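## Task

Dry run EL-3179, plate and dispenser tubing both empty, steps 1 to 4 already completed by the previous shift. Remaining work: press the reader's IN/OUT key so its stage slides out, then carry the plate from the dispenser's stage to the reader's stage and seat it flat within the locators, with well A1 at the corner engraved 'A1'. Then press the reader's START, wait for Results to light on its status list, and leave the plate in the reader. Starting the dispenser again fails the task. Starting the reader or retracting its stage while the plate on it is not at least roughly down within the locators fails the task. Anything held in place only by the robot at the end does not count; release and move the grippers clear. If something you needed to fix is still wrong at the end, having pressed the reader's START is worse than not pressing it.

## Robot and tools

Robot and frame. Two arms, left_arm and right_arm, each ending in a parallel gripper. All poses use one scene frame: origin on the table top midway between the arms, +z up, +x out over the table, left_arm on the +y side (the names do not refer to image sides). A gripper's fingers point along its own +z and close along its own y. The reported end_effector_position is the point between the finger pads, roughly 1 cm short of the fingertips. Printed positions can be somewhat wrong, worse at long reach, and motions often stop 1 cm or more from the commanded pose, usually low. A command of only a few mm may produce no motion.

The row format. Every moving command uses a row of 16 numbers: left_arm x, y, z, qw, qx, qy, qz, opening, then the same eight for right_arm. x, y, z are an absolute target position in metres in the scene frame; the quaternion is an absolute target orientation, w first. Opening runs from -1 (closed) to +1 (fully open, 0.094 m). Both arms appear in every row even if only one moves; for an idle arm, repeat its full pose from the last result before it stopped, plus its desired opening. To keep an orientation steady, keep sending the same quaternion rather than copying the slightly drifted reported one.

execute_actions(actions): a list of actions, run in order. Each action is a table of up to 15 rows, one row per 1/30 s control step; if fewer rows are given, the final row is repeated to fill 15 steps. An empty list just returns state and images. If any target lies more than 0.6 m from that gripper's current position along any of its own axes, the action is refused for both arms; a malformed action, or a first action failing that check, rejects the entire call.

move(target, speed, blocking): target is one 16-number row of absolute poses. Each gripper travels a straight line toward its pose, all arms finishing together, in 0.5 to 10 s (stopped at 10 s if longer). speed is the path's top speed in m/s, 0.002 to 0.5, default 0.25; rotation is capped at twice that in rad/s. Openings are applied at the start. Paths ignore obstacles and the other arm; grippers lag, stray, and may overshoot the speed near full arm extension. Faster contact and targets set further beyond the contact surface mean harder impacts. With blocking=false the result comes back after 0.5 s while motion continues; rows and new moves are refused until a result shows the move has ended, so call wait or stop first.

wait(seconds): 0 to 10; the arms keep their last command and a running move continues (returns early when it ends). stop(): brakes a running move; it needs stopping distance, more at speed; fingers keep moving. zoom_image(camera, region): enlarges [x0, y0, x1, y1] pixels (origin top-left, at most 504 by 504) of the latest image from cam_head_left or cam_head_right (896x504) or cam_left_wrist or cam_right_wrist (504x504, fisheye). finished_scene(scene): give the current scene's number; it ends the scene permanently and reports success, so only call it when the goal is stably met.

Controller behaviour. Each control step, the commanded pose is clamped to within 70 mm and 16 degrees of the measured pose, then solved by damped inverse kinematics, favouring position over orientation. After an action the arm continues at most to its last clamped pose, so long moves need further commands. Elbows never fully straighten. Joint ranges (rad): waist -2.880 to 2.880, shoulder 0.000 to 3.142, elbow 0.000 to 3.019, wrist pitch -1.693 to 1.571, wrist yaw -1.571 to 1.571, wrist roll -2.094 to 2.094.

Reading results. The state line `left_arm: …` | `right_arm: …` gives each gripper's position and end_effector_quat_wxyz. Hand target lines show where the controller is now steering. grip_measured is the finger opening on the command scale (the last Joint positions value is the opening in metres); each gripper may read up to about 1 mm off, consistently. Action results list step positions; HELD marks steps where an arm's command was held back. A pose unreachable line means the clearance check altered or blocked that arm. The move: line gives the ending (done, off_target, moving, held, fault) and limits (paced means the pose was clipped; held means some steps were blocked, after which the arm may surge). FAULT means an arm stopped. MOTOR HOT appears from 85 °C; at 100 °C an OVER-TEMPERATURE FAULT drops the arm and its load until it cools.

Gripping. To hold something, command an opening below grip_measured: about 0.03 below is firm, less is lighter. Pad force is about 50 to 62 N, lower for parts under about 2 mm thick, with a brief spike on first contact. Holding loads heats motors, even while you deliberate, so avoid long holds.

Station details. Reader: lower row of keys, START is first from the left and IN/OUT is third; status list from top: Ready, Results, Plate out, Reading. On any labelled item, well A1 sits at the labelled short end, in the corner opposite the labelled long side. TIMER and the capped bottle near the dispenser are loose. Loose objects may occasionally get a brief push. The spare arm may be parked out of the way.

Avoid: anything leaving the table, dropping or slamming objects, heavy pressing, and arms striking each other. End with grippers open and withdrawn.

Each tool is called after "Call:" as name(argument=value, ...), one argument or row to a line, values as JSON.

## Session

Call:
execute_actions(
  actions=[],
)

Scene clock: 0.00 s.
left_arm: end_effector_position=(+0.7858, +0.7618, +0.3818) grip_measured=+1.000 end_effector_quat_wxyz=(+0.747, -0.567, +0.348, +0.005) | right_arm: end_effector_position=(+0.3270, +0.0406, +0.2241) grip_measured=+1.000 end_effector_quat_wxyz=(+0.211, +0.066, +0.779, +0.586)
Joint positions: left_arm=[ 0.578  2.196  2.075  0.259 -0.575 -0.939  0.094] | right_arm=[ 0.976  1.256  0.605  0.412 -0.34   1.229  0.094]
Joint velocities: left_arm=[-0.015 -0.015  0.017 -0.012  0.007 -0.066  0.   ] | right_arm=[-0.005  0.015 -0.012  0.007 -0.051  0.037  0.   ]
Hand target (left_arm): +0.789, +0.763, +0.386; +0.751, -0.564, +0.342, +0.002
Hand target (right_arm): +0.331, +0.045, +0.234; +0.216, +0.063, +0.773, +0.593

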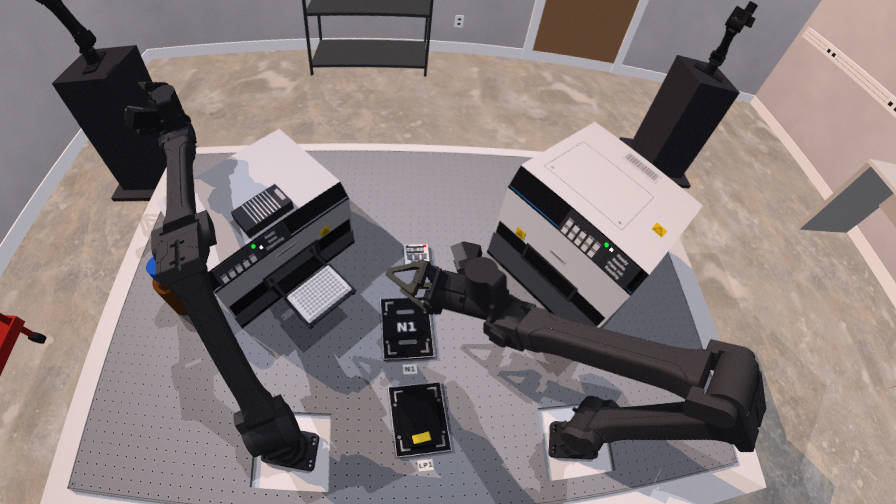

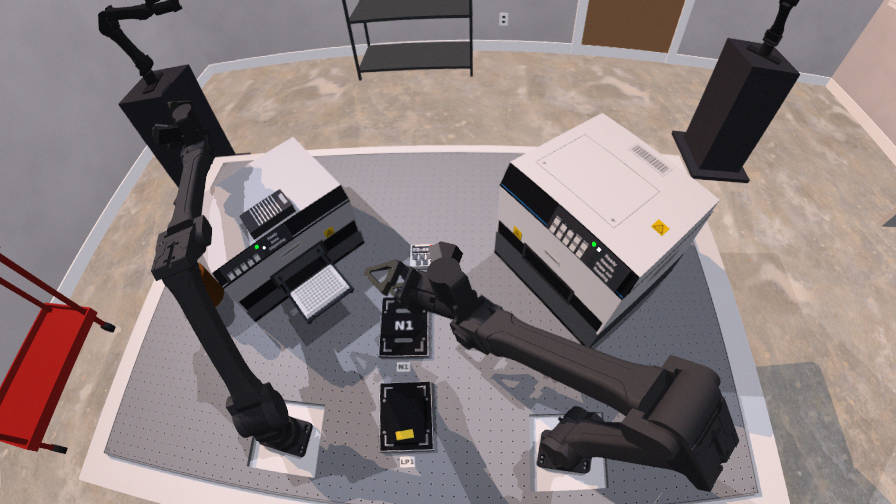

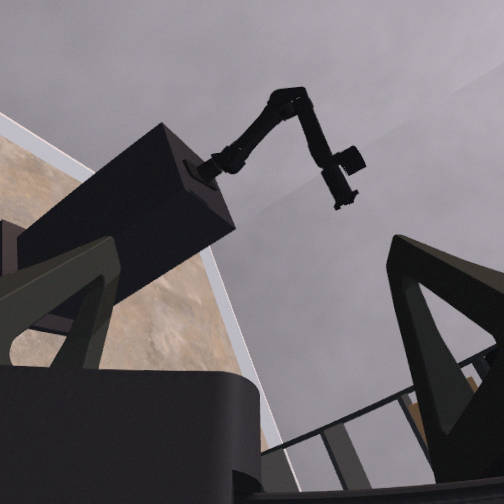

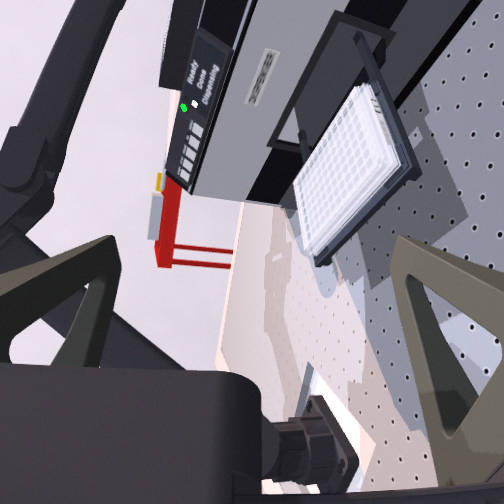

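Call:
zoom_image(
  camera="cam_head_left",
  region=[200, 190, 460, 370],
)

Call:
zoom_image(
  camera="cam_head_right",
  region=[480, 150, 720, 350],
)

Call:
zoom_image(
  camera="cam_right_wrist",
  region=[240, 0, 480, 300],
)

Region (200, 190, 460, 370) of cam_head_left's 896x504 image, scaled by 1.938, with more detail than that image has; it fills the top 349 rows of this view, and the rest is white.

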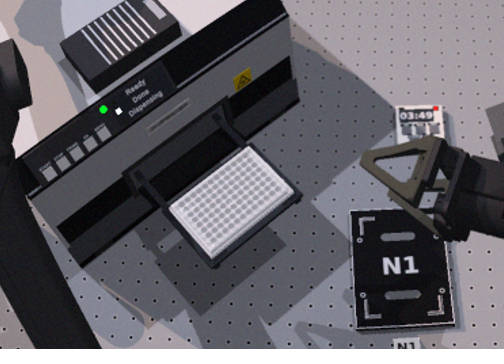

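Region (480, 150, 720, 350) of cam_head_right's 896x504 image, scaled by 2.100, with more detail than that image has.

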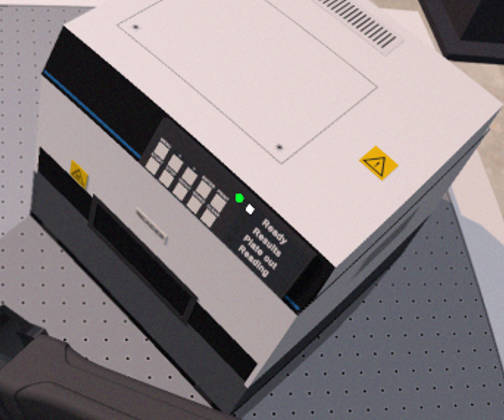

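Region (240, 0, 480, 300) of cam_right_wrist's 504x504 image, scaled by 1.680, with more detail than that image has; it fills the left 403 columns of this view, and the rest is white.

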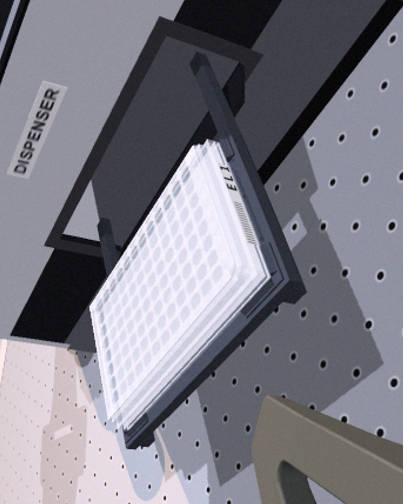

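Call:
move(
  target=[0.30,0.33,0.40,0,0.454,0.891,0,1,0.27,-0.20,0.33,0.354,0.354,0.854,-0.146,-1],
  speed=0.3,
)

action 0: the call puts the target (left_arm/x, left_arm/y, left_arm/z) 0.615 m from left_arm's end_effector_position in the last result along the gripper's own z axis as it stood there; a target may be at most 0.6 m away along each of those axes, so nothing of the call was run and nothing moved. Command a nearer target, and go on from there in a later call.

Call:
move(
  target=[0.45,0.5,0.58,0.707,0,0.707,0,1,0.27,-0.20,0.33,0.354,0.354,0.854,-0.146,-1],
  speed=0.3,
)

Call:
move(
  target=[0.30,0.29,0.30,0,0.454,0.891,0,1,0.27,-0.20,0.33,0.354,0.354,0.854,-0.146,-1],
  speed=0.3,
)

Scene clock: 30.17 s.
left_arm: end_effector_position=(+0.4480, +0.4982, +0.5599) grip_measured=+1.000 end_effector_quat_wxyz=(+0.698, -0.012, +0.716, -0.014) | right_arm: end_effector_position=(+0.2651, -0.2030, +0.3224) grip_measured=-0.990 end_effector_quat_wxyz=(+0.363, +0.323, +0.866, -0.115)
Joint positions: left_arm=[ 0.814  1.021  1.227 -0.241  0.687 -0.014  0.094] | right_arm=[ 1.159  1.071  1.131 -1.699  0.778  1.719  0.   ]
Joint velocities: left_arm=[0.005 0.005 0.002 0.002 0.007 0.081 0.   ] | right_arm=[ 0.005 -0.005  0.002  0.007 -0.022 -0.11  -0.001]
Hand target (left_arm): +0.445, +0.500, +0.579; +0.704, -0.003, +0.710, -0.001
Hand target (right_arm): +0.268, -0.201, +0.336; +0.368, +0.335, +0.861, -0.101
Off the commanded pose (left_arm): 0.020 m, 3 deg.
Off the commanded pose (right_arm): 0.010 m, 5 deg.
joint sent to its limit (right arm) — the command would take joint 4 (wrist pitch) past its lower limit, so that joint was sent only as far as its limit.
move: off_target (left_arm, right_arm)

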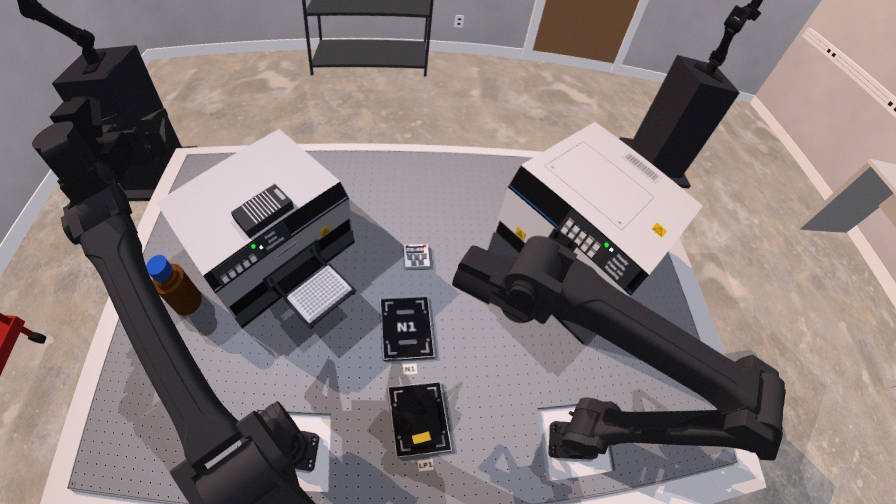

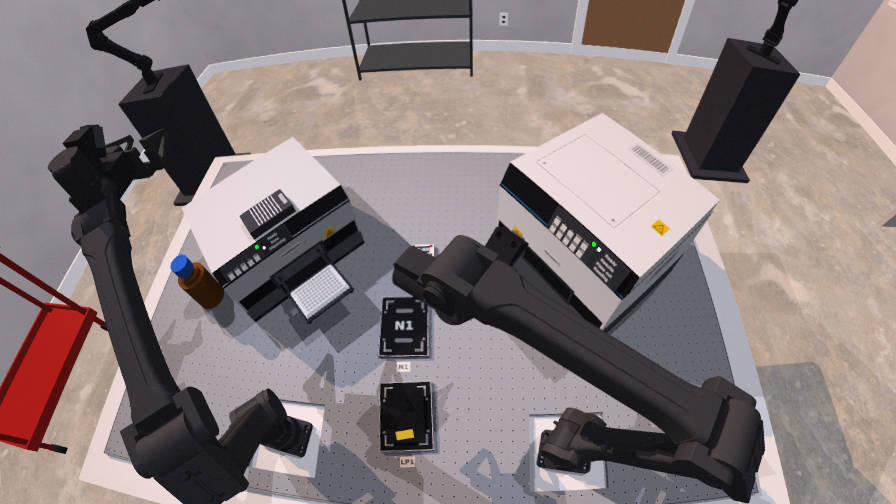

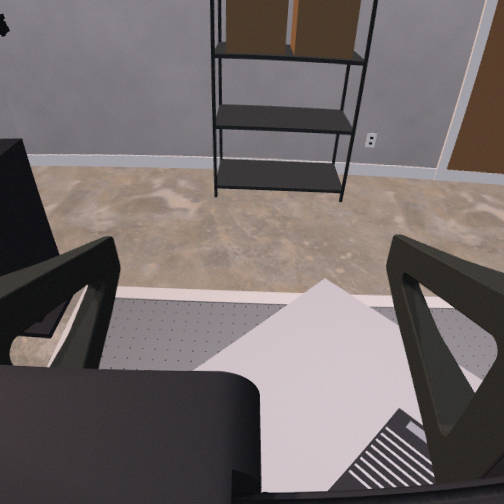

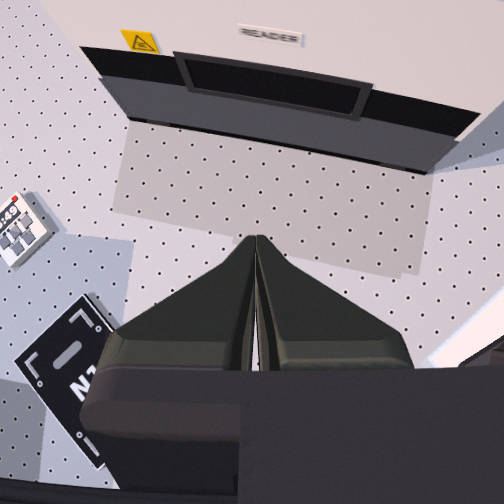

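Scene clock: 33.57 s.
left_arm: end_effector_position=(+0.3044, +0.2917, +0.3061) grip_measured=+1.000 end_effector_quat_wxyz=(+0.020, +0.447, +0.894, +0.003) | right_arm: end_effector_position=(+0.2653, -0.2023, +0.3203) grip_measured=-0.990 end_effector_quat_wxyz=(+0.359, +0.326, +0.867, -0.116)
Joint positions: left_arm=[ 0.142  1.064  1.214 -1.683  0.013  0.938  0.094] | right_arm=[ 1.157  1.077  1.131 -1.699  0.772  1.724  0.   ]
Joint velocities: left_arm=[ 0.005  0.015 -0.032  0.002  0.007 -0.037  0.   ] | right_arm=[-0.005  0.005 -0.002 -0.002 -0.007 -0.051  0.001]
Hand target (left_arm): +0.300, +0.291, +0.299; +0.004, +0.443, +0.897, -0.003
Hand target (right_arm): +0.270, -0.200, +0.329; +0.359, +0.341, +0.862, -0.110
Off the commanded pose (left_arm): 0.008 m, 2 deg.
Off the commanded pose (right_arm): 0.011 m, 5 deg.
joint sent to its limit (left arm) — the command would take joint 4 (wrist pitch) past its lower limit, so that joint was sent only as far as its limit.
joint sent to its limit (right arm) — the command would take joint 4 (wrist pitch) past its lower limit, so that joint was sent only as far as its limit.
move: off_target (right_arm)

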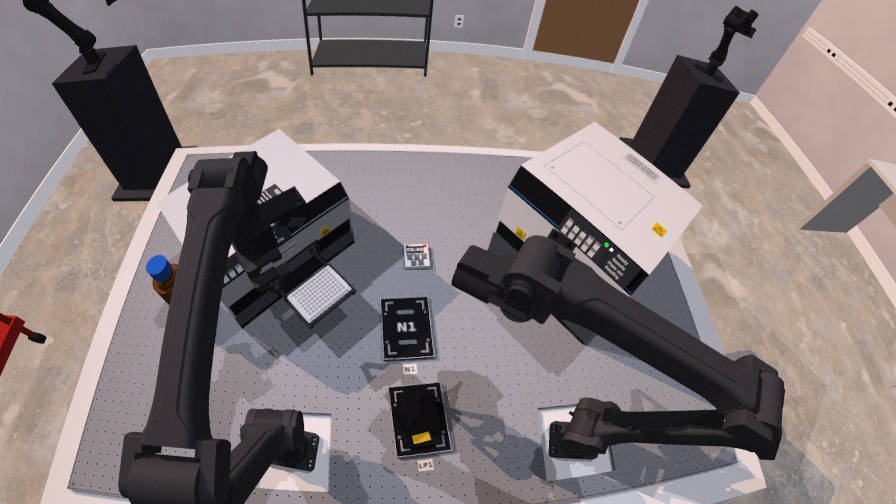

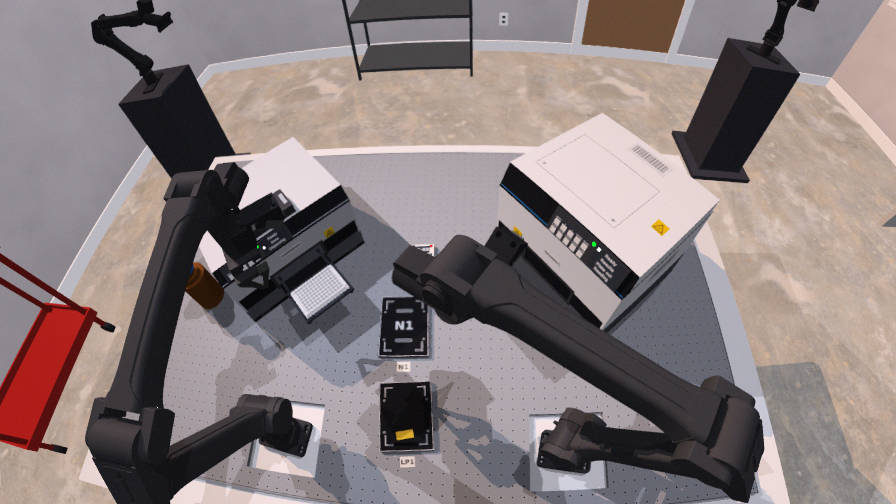

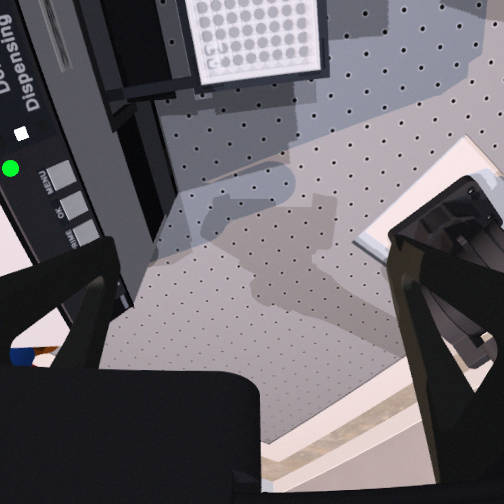

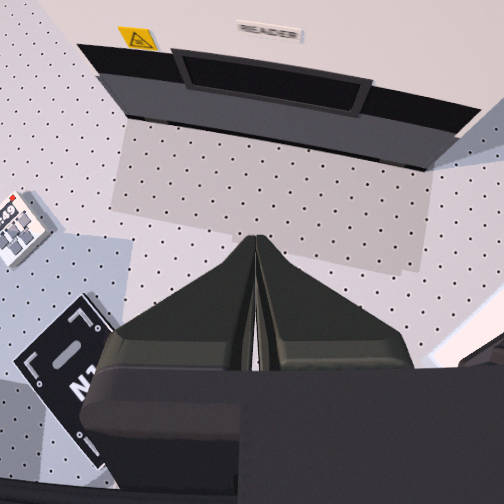

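Call:
move(
  target=[0.335,0.235,0.21,0,0.407,0.914,0,1,0.32,-0.25,0.29,0.451,0.192,0.866,-0.1,-1],
)

Scene clock: 40.50 s.
left_arm: end_effector_position=(+0.3351, +0.2354, +0.2159) grip_measured=+1.000 end_effector_quat_wxyz=(+0.001, +0.410, +0.912, -0.003) | right_arm: end_effector_position=(+0.3171, -0.2466, +0.2886) grip_measured=-0.990 end_effector_quat_wxyz=(+0.448, +0.195, +0.867, -0.099)
Joint positions: left_arm=[-0.039  1.18   1.062 -1.453  0.006  0.674  0.094] | right_arm=[ 0.954  0.87   0.846 -1.085  0.866  0.995  0.   ]
Joint velocities: left_arm=[-0.015 -0.015 -0.007 -0.007 -0.007 -0.051  0.   ] | right_arm=[ 0.005  0.005  0.007  0.002  0.051 -0.11   0.   ]
Hand target (left_arm): +0.335, +0.234, +0.210; -0.001, +0.407, +0.914, -0.001
Hand target (right_arm): +0.318, -0.250, +0.287; +0.447, +0.194, +0.867, -0.100
Off the commanded pose (left_arm): 0.006 m, 0 deg.
Off the commanded pose (right_arm): 0.005 m, 1 deg.
move: done

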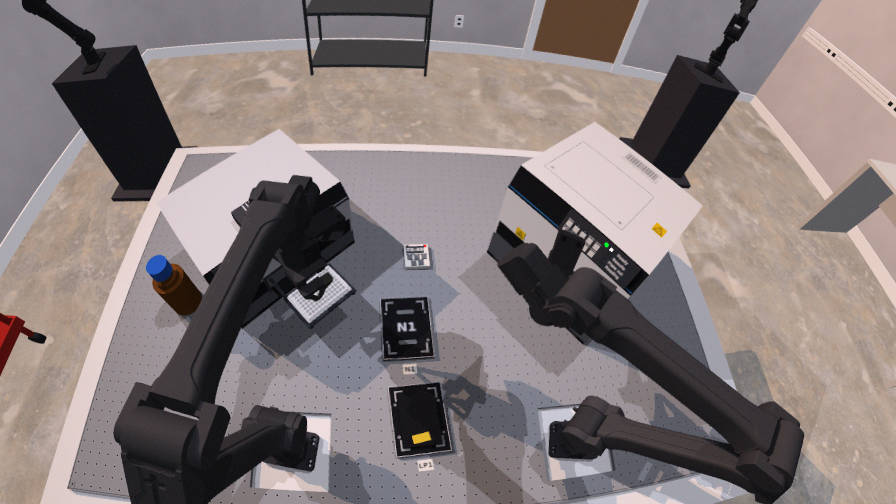

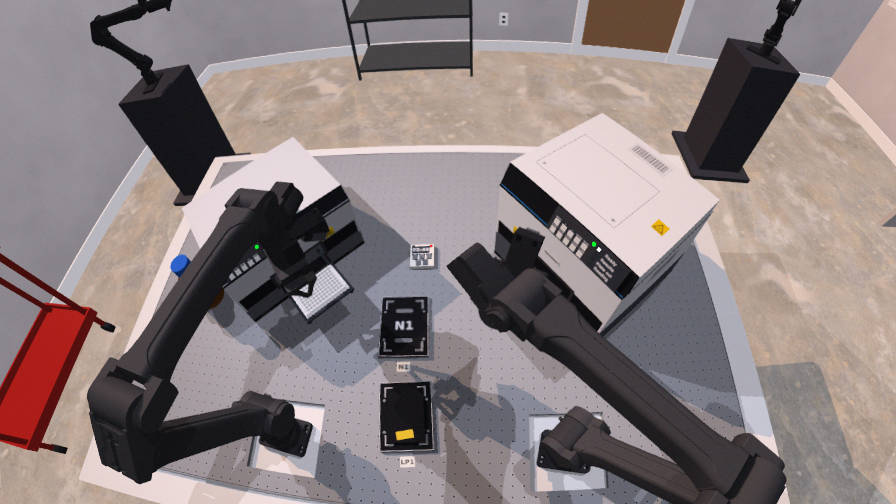

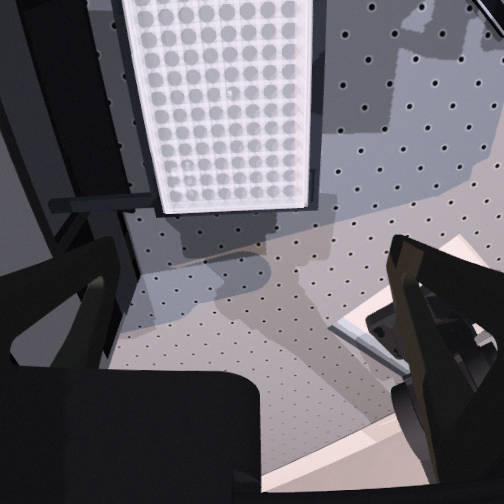

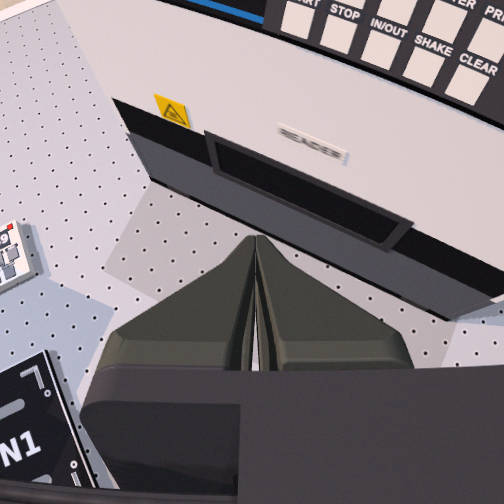

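Call:
move(
  target=[0.375,0.21,0.185,0,0.383,0.924,0,1,0.33,-0.315,0.342,0.451,0.192,0.866,-0.1,-1],
  speed=0.15,
)

Scene clock: 46.97 s.
left_arm: end_effector_position=(+0.3616, +0.2151, +0.1769) grip_measured=+1.000 end_effector_quat_wxyz=(-0.016, +0.384, +0.923, -0.006) | right_arm: end_effector_position=(+0.3208, -0.3152, +0.3124) grip_measured=-0.990 end_effector_quat_wxyz=(+0.427, +0.187, +0.877, -0.115)
Joint positions: left_arm=[-0.084  1.303  1.062 -1.364  0.005  0.575  0.094] | right_arm=[ 0.698  0.743  0.849 -1.053  0.724  0.692  0.   ]
Joint velocities: left_arm=[-0.015 -0.015 -0.017 -0.007 -0.037 -0.081  0.   ] | right_arm=[-0.005  0.005 -0.007  0.012  0.007 -0.007 -0.   ]
Hand target (left_arm): +0.375, +0.210, +0.185; -0.000, +0.383, +0.924, -0.000
Hand target (right_arm): +0.328, -0.314, +0.340; +0.448, +0.194, +0.867, -0.099
Off the commanded pose (left_arm): 0.016 m, 2 deg.
Off the commanded pose (right_arm): 0.031 m, 3 deg.
move: off_target (left_arm, right_arm)

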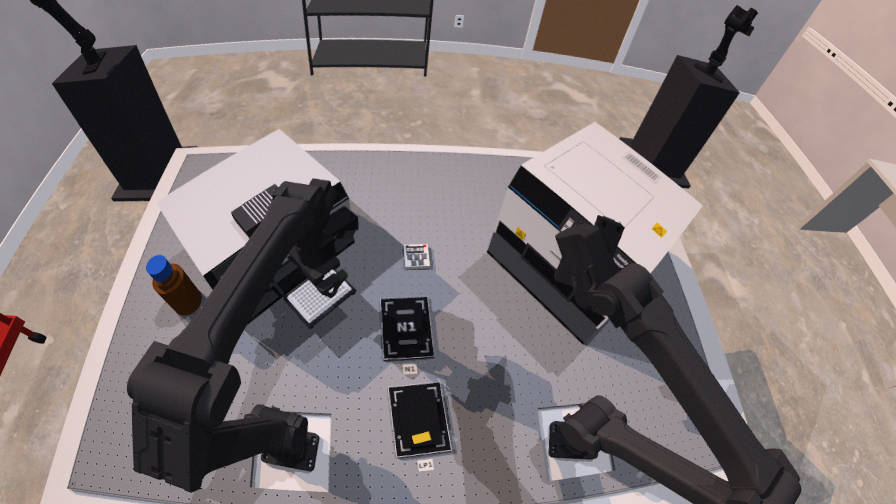

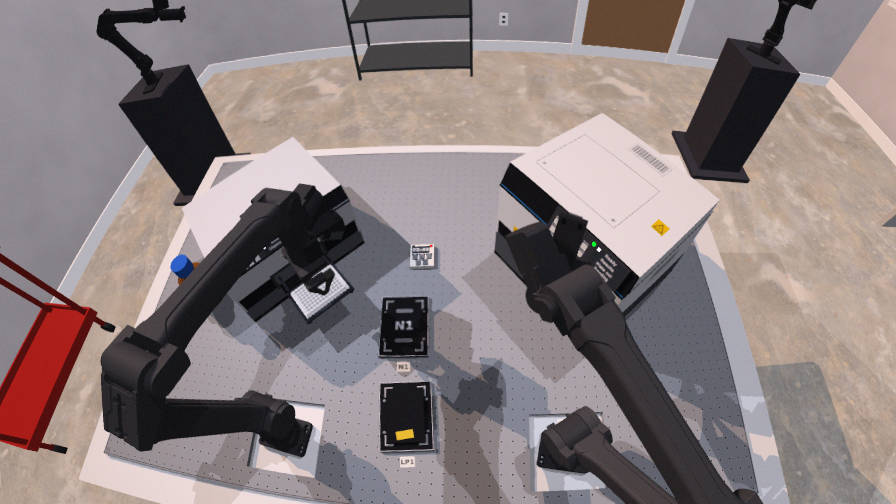

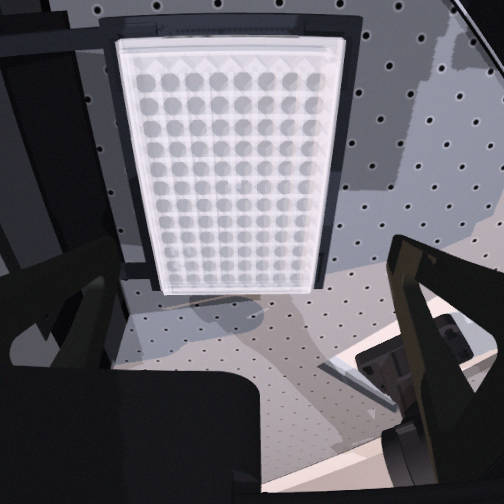

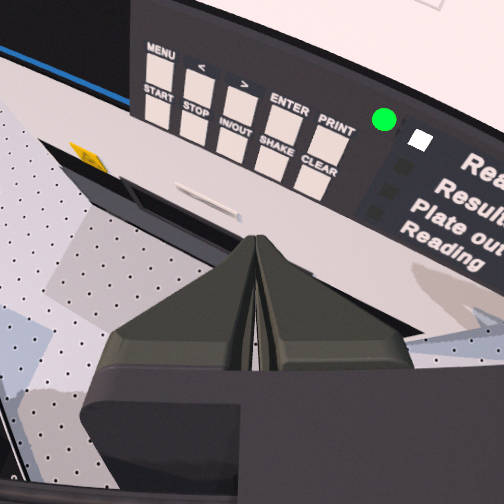

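Call:
move(
  target=[0.381,0.218,0.165,0,0.383,0.924,0,1,0.37,-0.322,0.33,0.451,0.192,0.866,-0.1,-1],
  speed=0.1,
)

Scene clock: 52.57 s.
left_arm: end_effector_position=(+0.3760, +0.2142, +0.1708) grip_measured=+1.000 end_effector_quat_wxyz=(+0.002, +0.382, +0.924, -0.002) | right_arm: end_effector_position=(+0.3597, -0.3224, +0.3053) grip_measured=-0.990 end_effector_quat_wxyz=(+0.432, +0.189, +0.875, -0.109)
Joint positions: left_arm=[-0.078  1.321  1.062 -1.309  0.005  0.576  0.094] | right_arm=[ 0.591  0.816  0.849 -0.896  0.653  0.584  0.   ]
Joint velocities: left_arm=[ 0.005 -0.024 -0.002 -0.002 -0.051 -0.066  0.   ] | right_arm=[-0.015 -0.005  0.007 -0.002 -0.051 -0.081 -0.   ]
Hand target (left_arm): +0.381, +0.218, +0.165; -0.000, +0.383, +0.924, -0.000
Hand target (right_arm): +0.368, -0.322, +0.329; +0.449, +0.193, +0.867, -0.099
Off the commanded pose (left_arm): 0.009 m, 0 deg.
Off the commanded pose (right_arm): 0.027 m, 3 deg.
move: off_target (right_arm)

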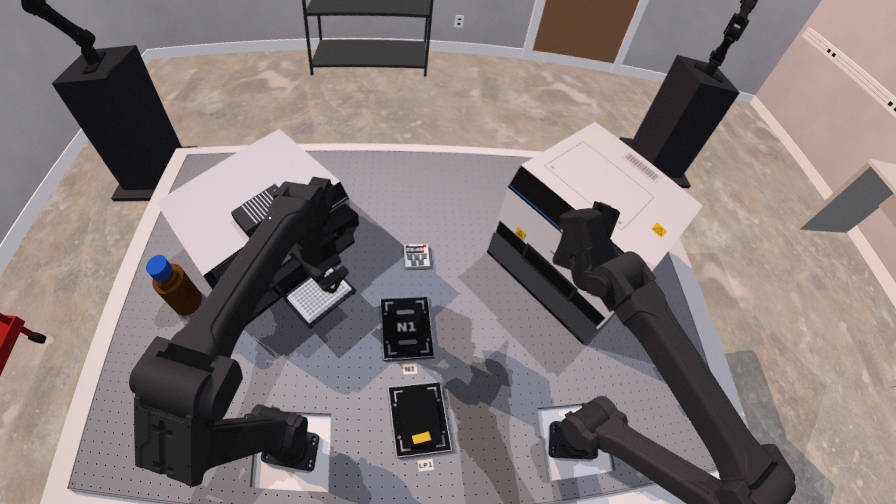

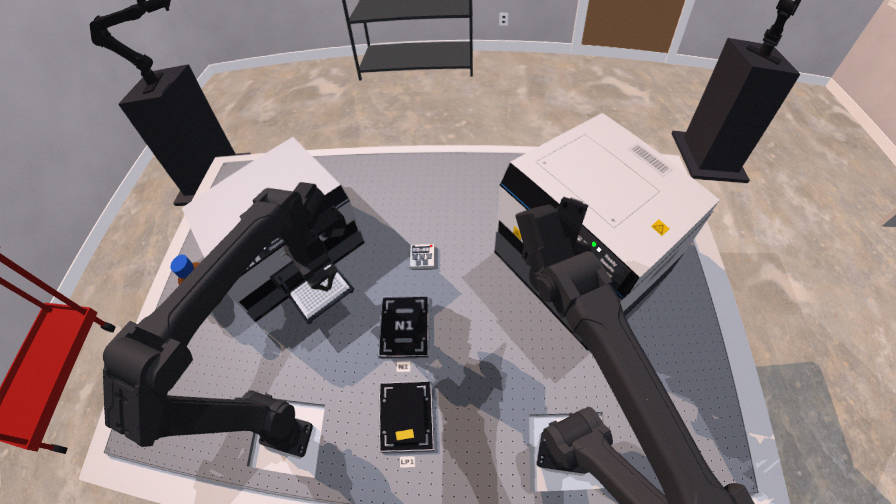

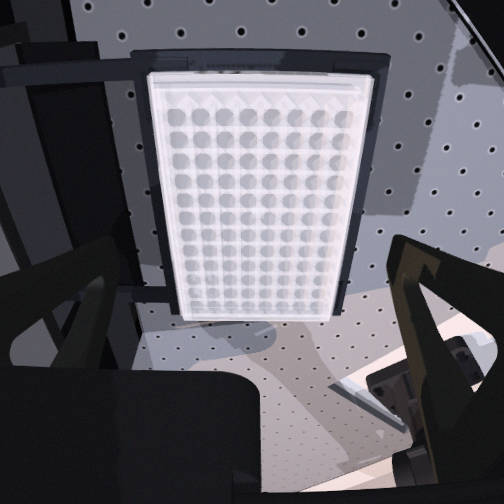

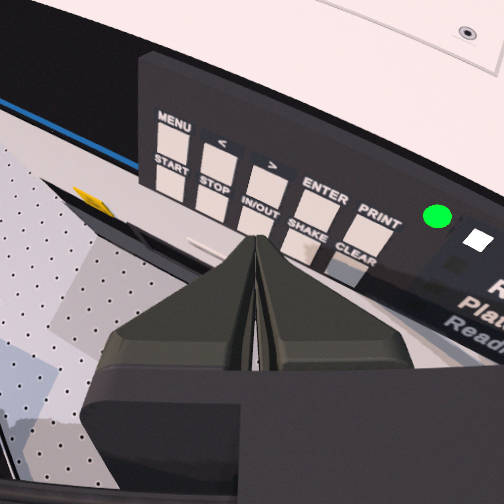

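Call:
move(
  target=[0.365,0.227,0.145,0,0.383,0.924,0,1,0.363,-0.324,0.29,0.432,0.189,0.875,-0.109,-1],
  speed=0.05,
)

Scene clock: 57.37 s.
left_arm: end_effector_position=(+0.3670, +0.2225, +0.1468) grip_measured=+1.000 end_effector_quat_wxyz=(-0.004, +0.381, +0.924, -0.003) | right_arm: end_effector_position=(+0.3605, -0.3218, +0.2936) grip_measured=-0.990 end_effector_quat_wxyz=(+0.433, +0.188, +0.875, -0.108)
Joint positions: left_arm=[-0.061  1.32   0.996 -1.255  0.004  0.591  0.094] | right_arm=[ 0.591  0.816  0.817 -0.86   0.651  0.58   0.   ]
Joint velocities: left_arm=[-0.015 -0.015 -0.017 -0.002 -0.007  0.022  0.   ] | right_arm=[ 0.005 -0.005 -0.022 -0.002 -0.037 -0.022  0.   ]
Hand target (left_arm): +0.365, +0.227, +0.145; +0.000, +0.383, +0.924, +0.000
Hand target (right_arm): +0.363, -0.324, +0.290; +0.432, +0.189, +0.875, -0.109
Off the commanded pose (left_arm): 0.005 m, 1 deg.
Off the commanded pose (right_arm): 0.005 m, 0 deg.
move: done

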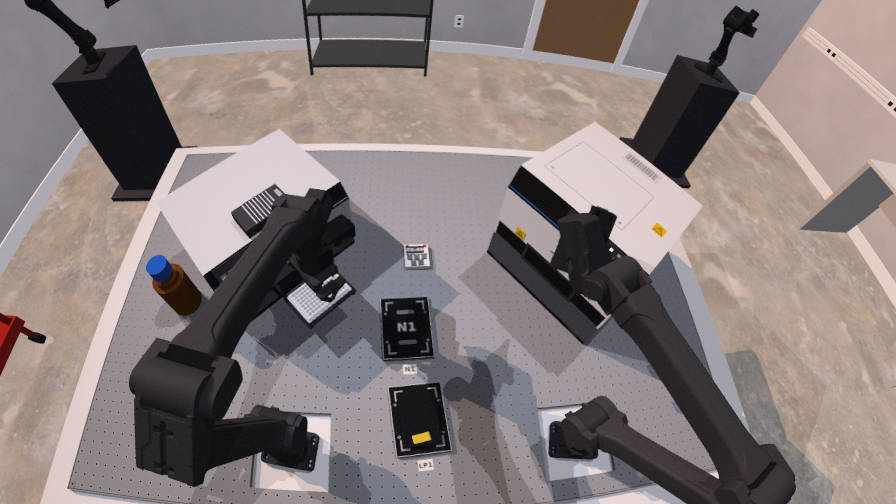

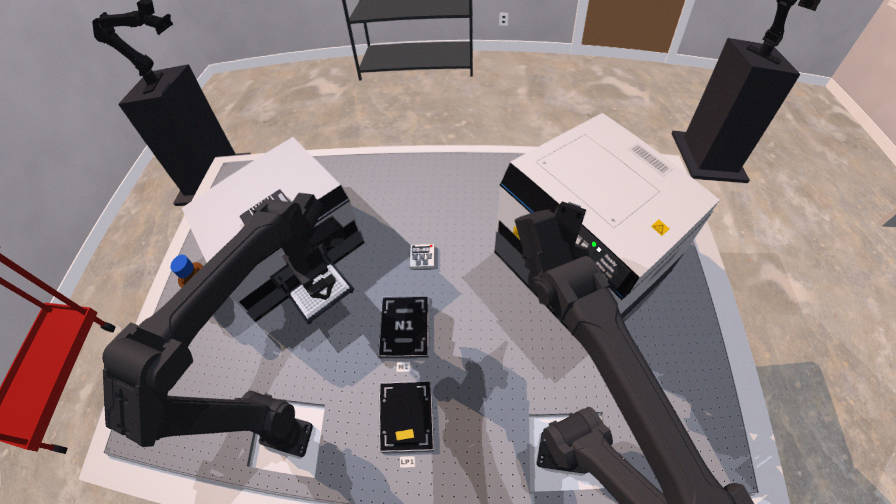

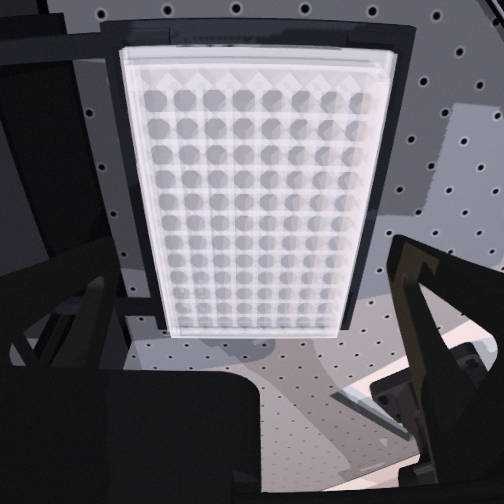

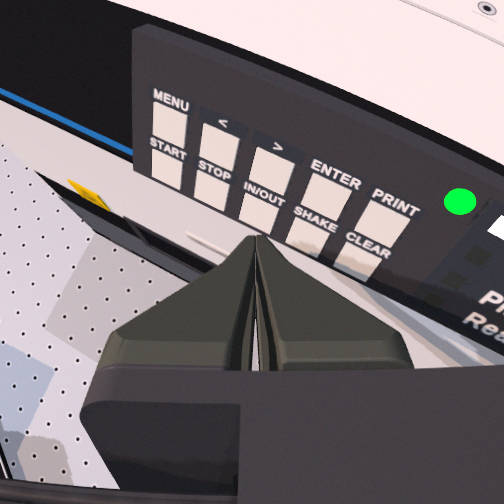

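Call:
move(
  target=[0.358,0.234,0.125,0,0.387,0.922,0,1,0.376,-0.332,0.274,0.432,0.189,0.875,-0.109,-1],
  speed=0.05,
)

Scene clock: 61.60 s.
left_arm: end_effector_position=(+0.3601, +0.2296, +0.1267) grip_measured=+1.000 end_effector_quat_wxyz=(-0.004, +0.385, +0.923, -0.003) | right_arm: end_effector_position=(+0.3714, -0.3228, +0.2849) grip_measured=-0.990 end_effector_quat_wxyz=(+0.440, +0.186, +0.874, -0.094)
Joint positions: left_arm=[-0.045  1.318  0.938 -1.2    0.004  0.616  0.094] | right_arm=[ 0.559  0.827  0.79  -0.779  0.611  0.546  0.   ]
Joint velocities: left_arm=[-0.024 -0.005 -0.007  0.017  0.007  0.007  0.   ] | right_arm=[ 0.005  0.015  0.007  0.007  0.066 -0.051 -0.   ]
Hand target (left_arm): +0.358, +0.234, +0.125; +0.000, +0.387, +0.922, +0.000
Hand target (right_arm): +0.375, -0.332, +0.274; +0.431, +0.190, +0.875, -0.108
Off the commanded pose (left_arm): 0.005 m, 1 deg.
Off the commanded pose (right_arm): 0.015 m, 2 deg.
move: off_target (right_arm)

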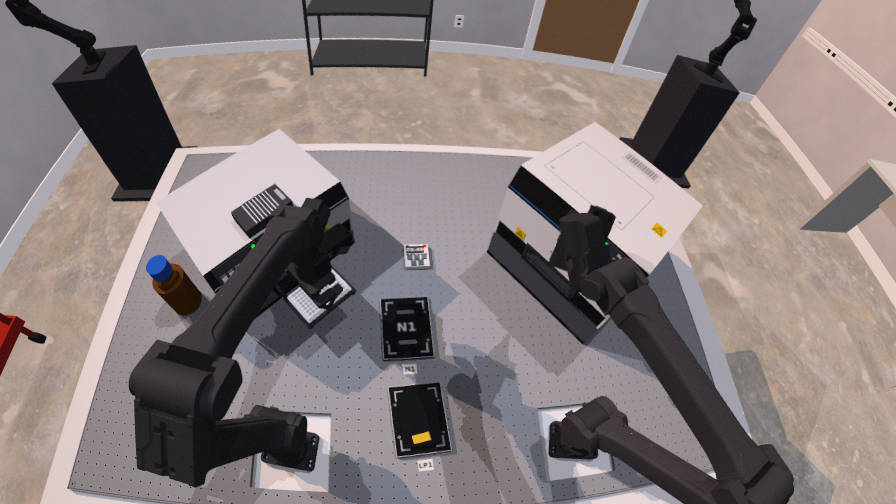

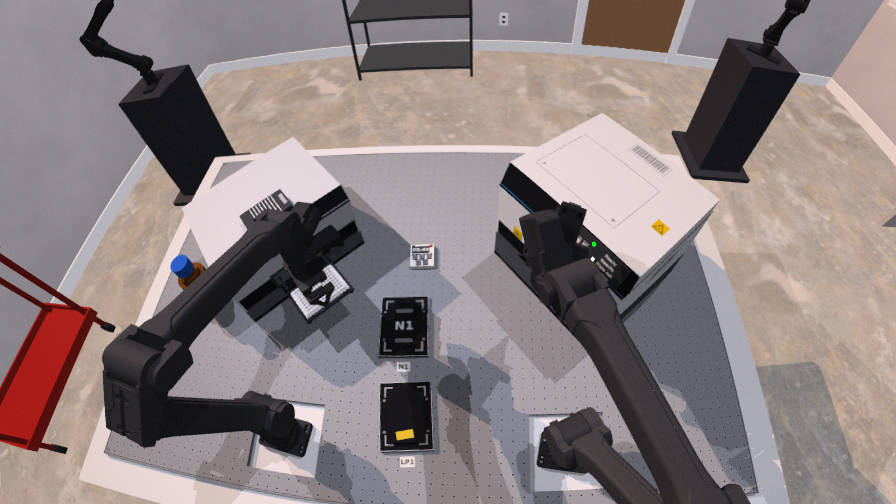

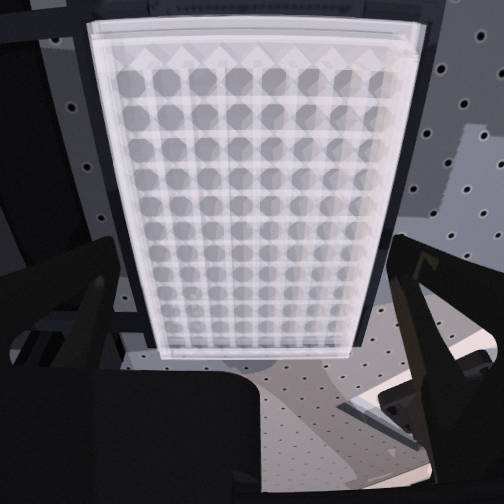

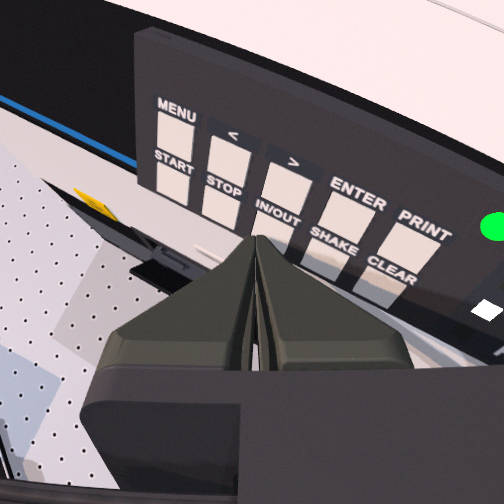

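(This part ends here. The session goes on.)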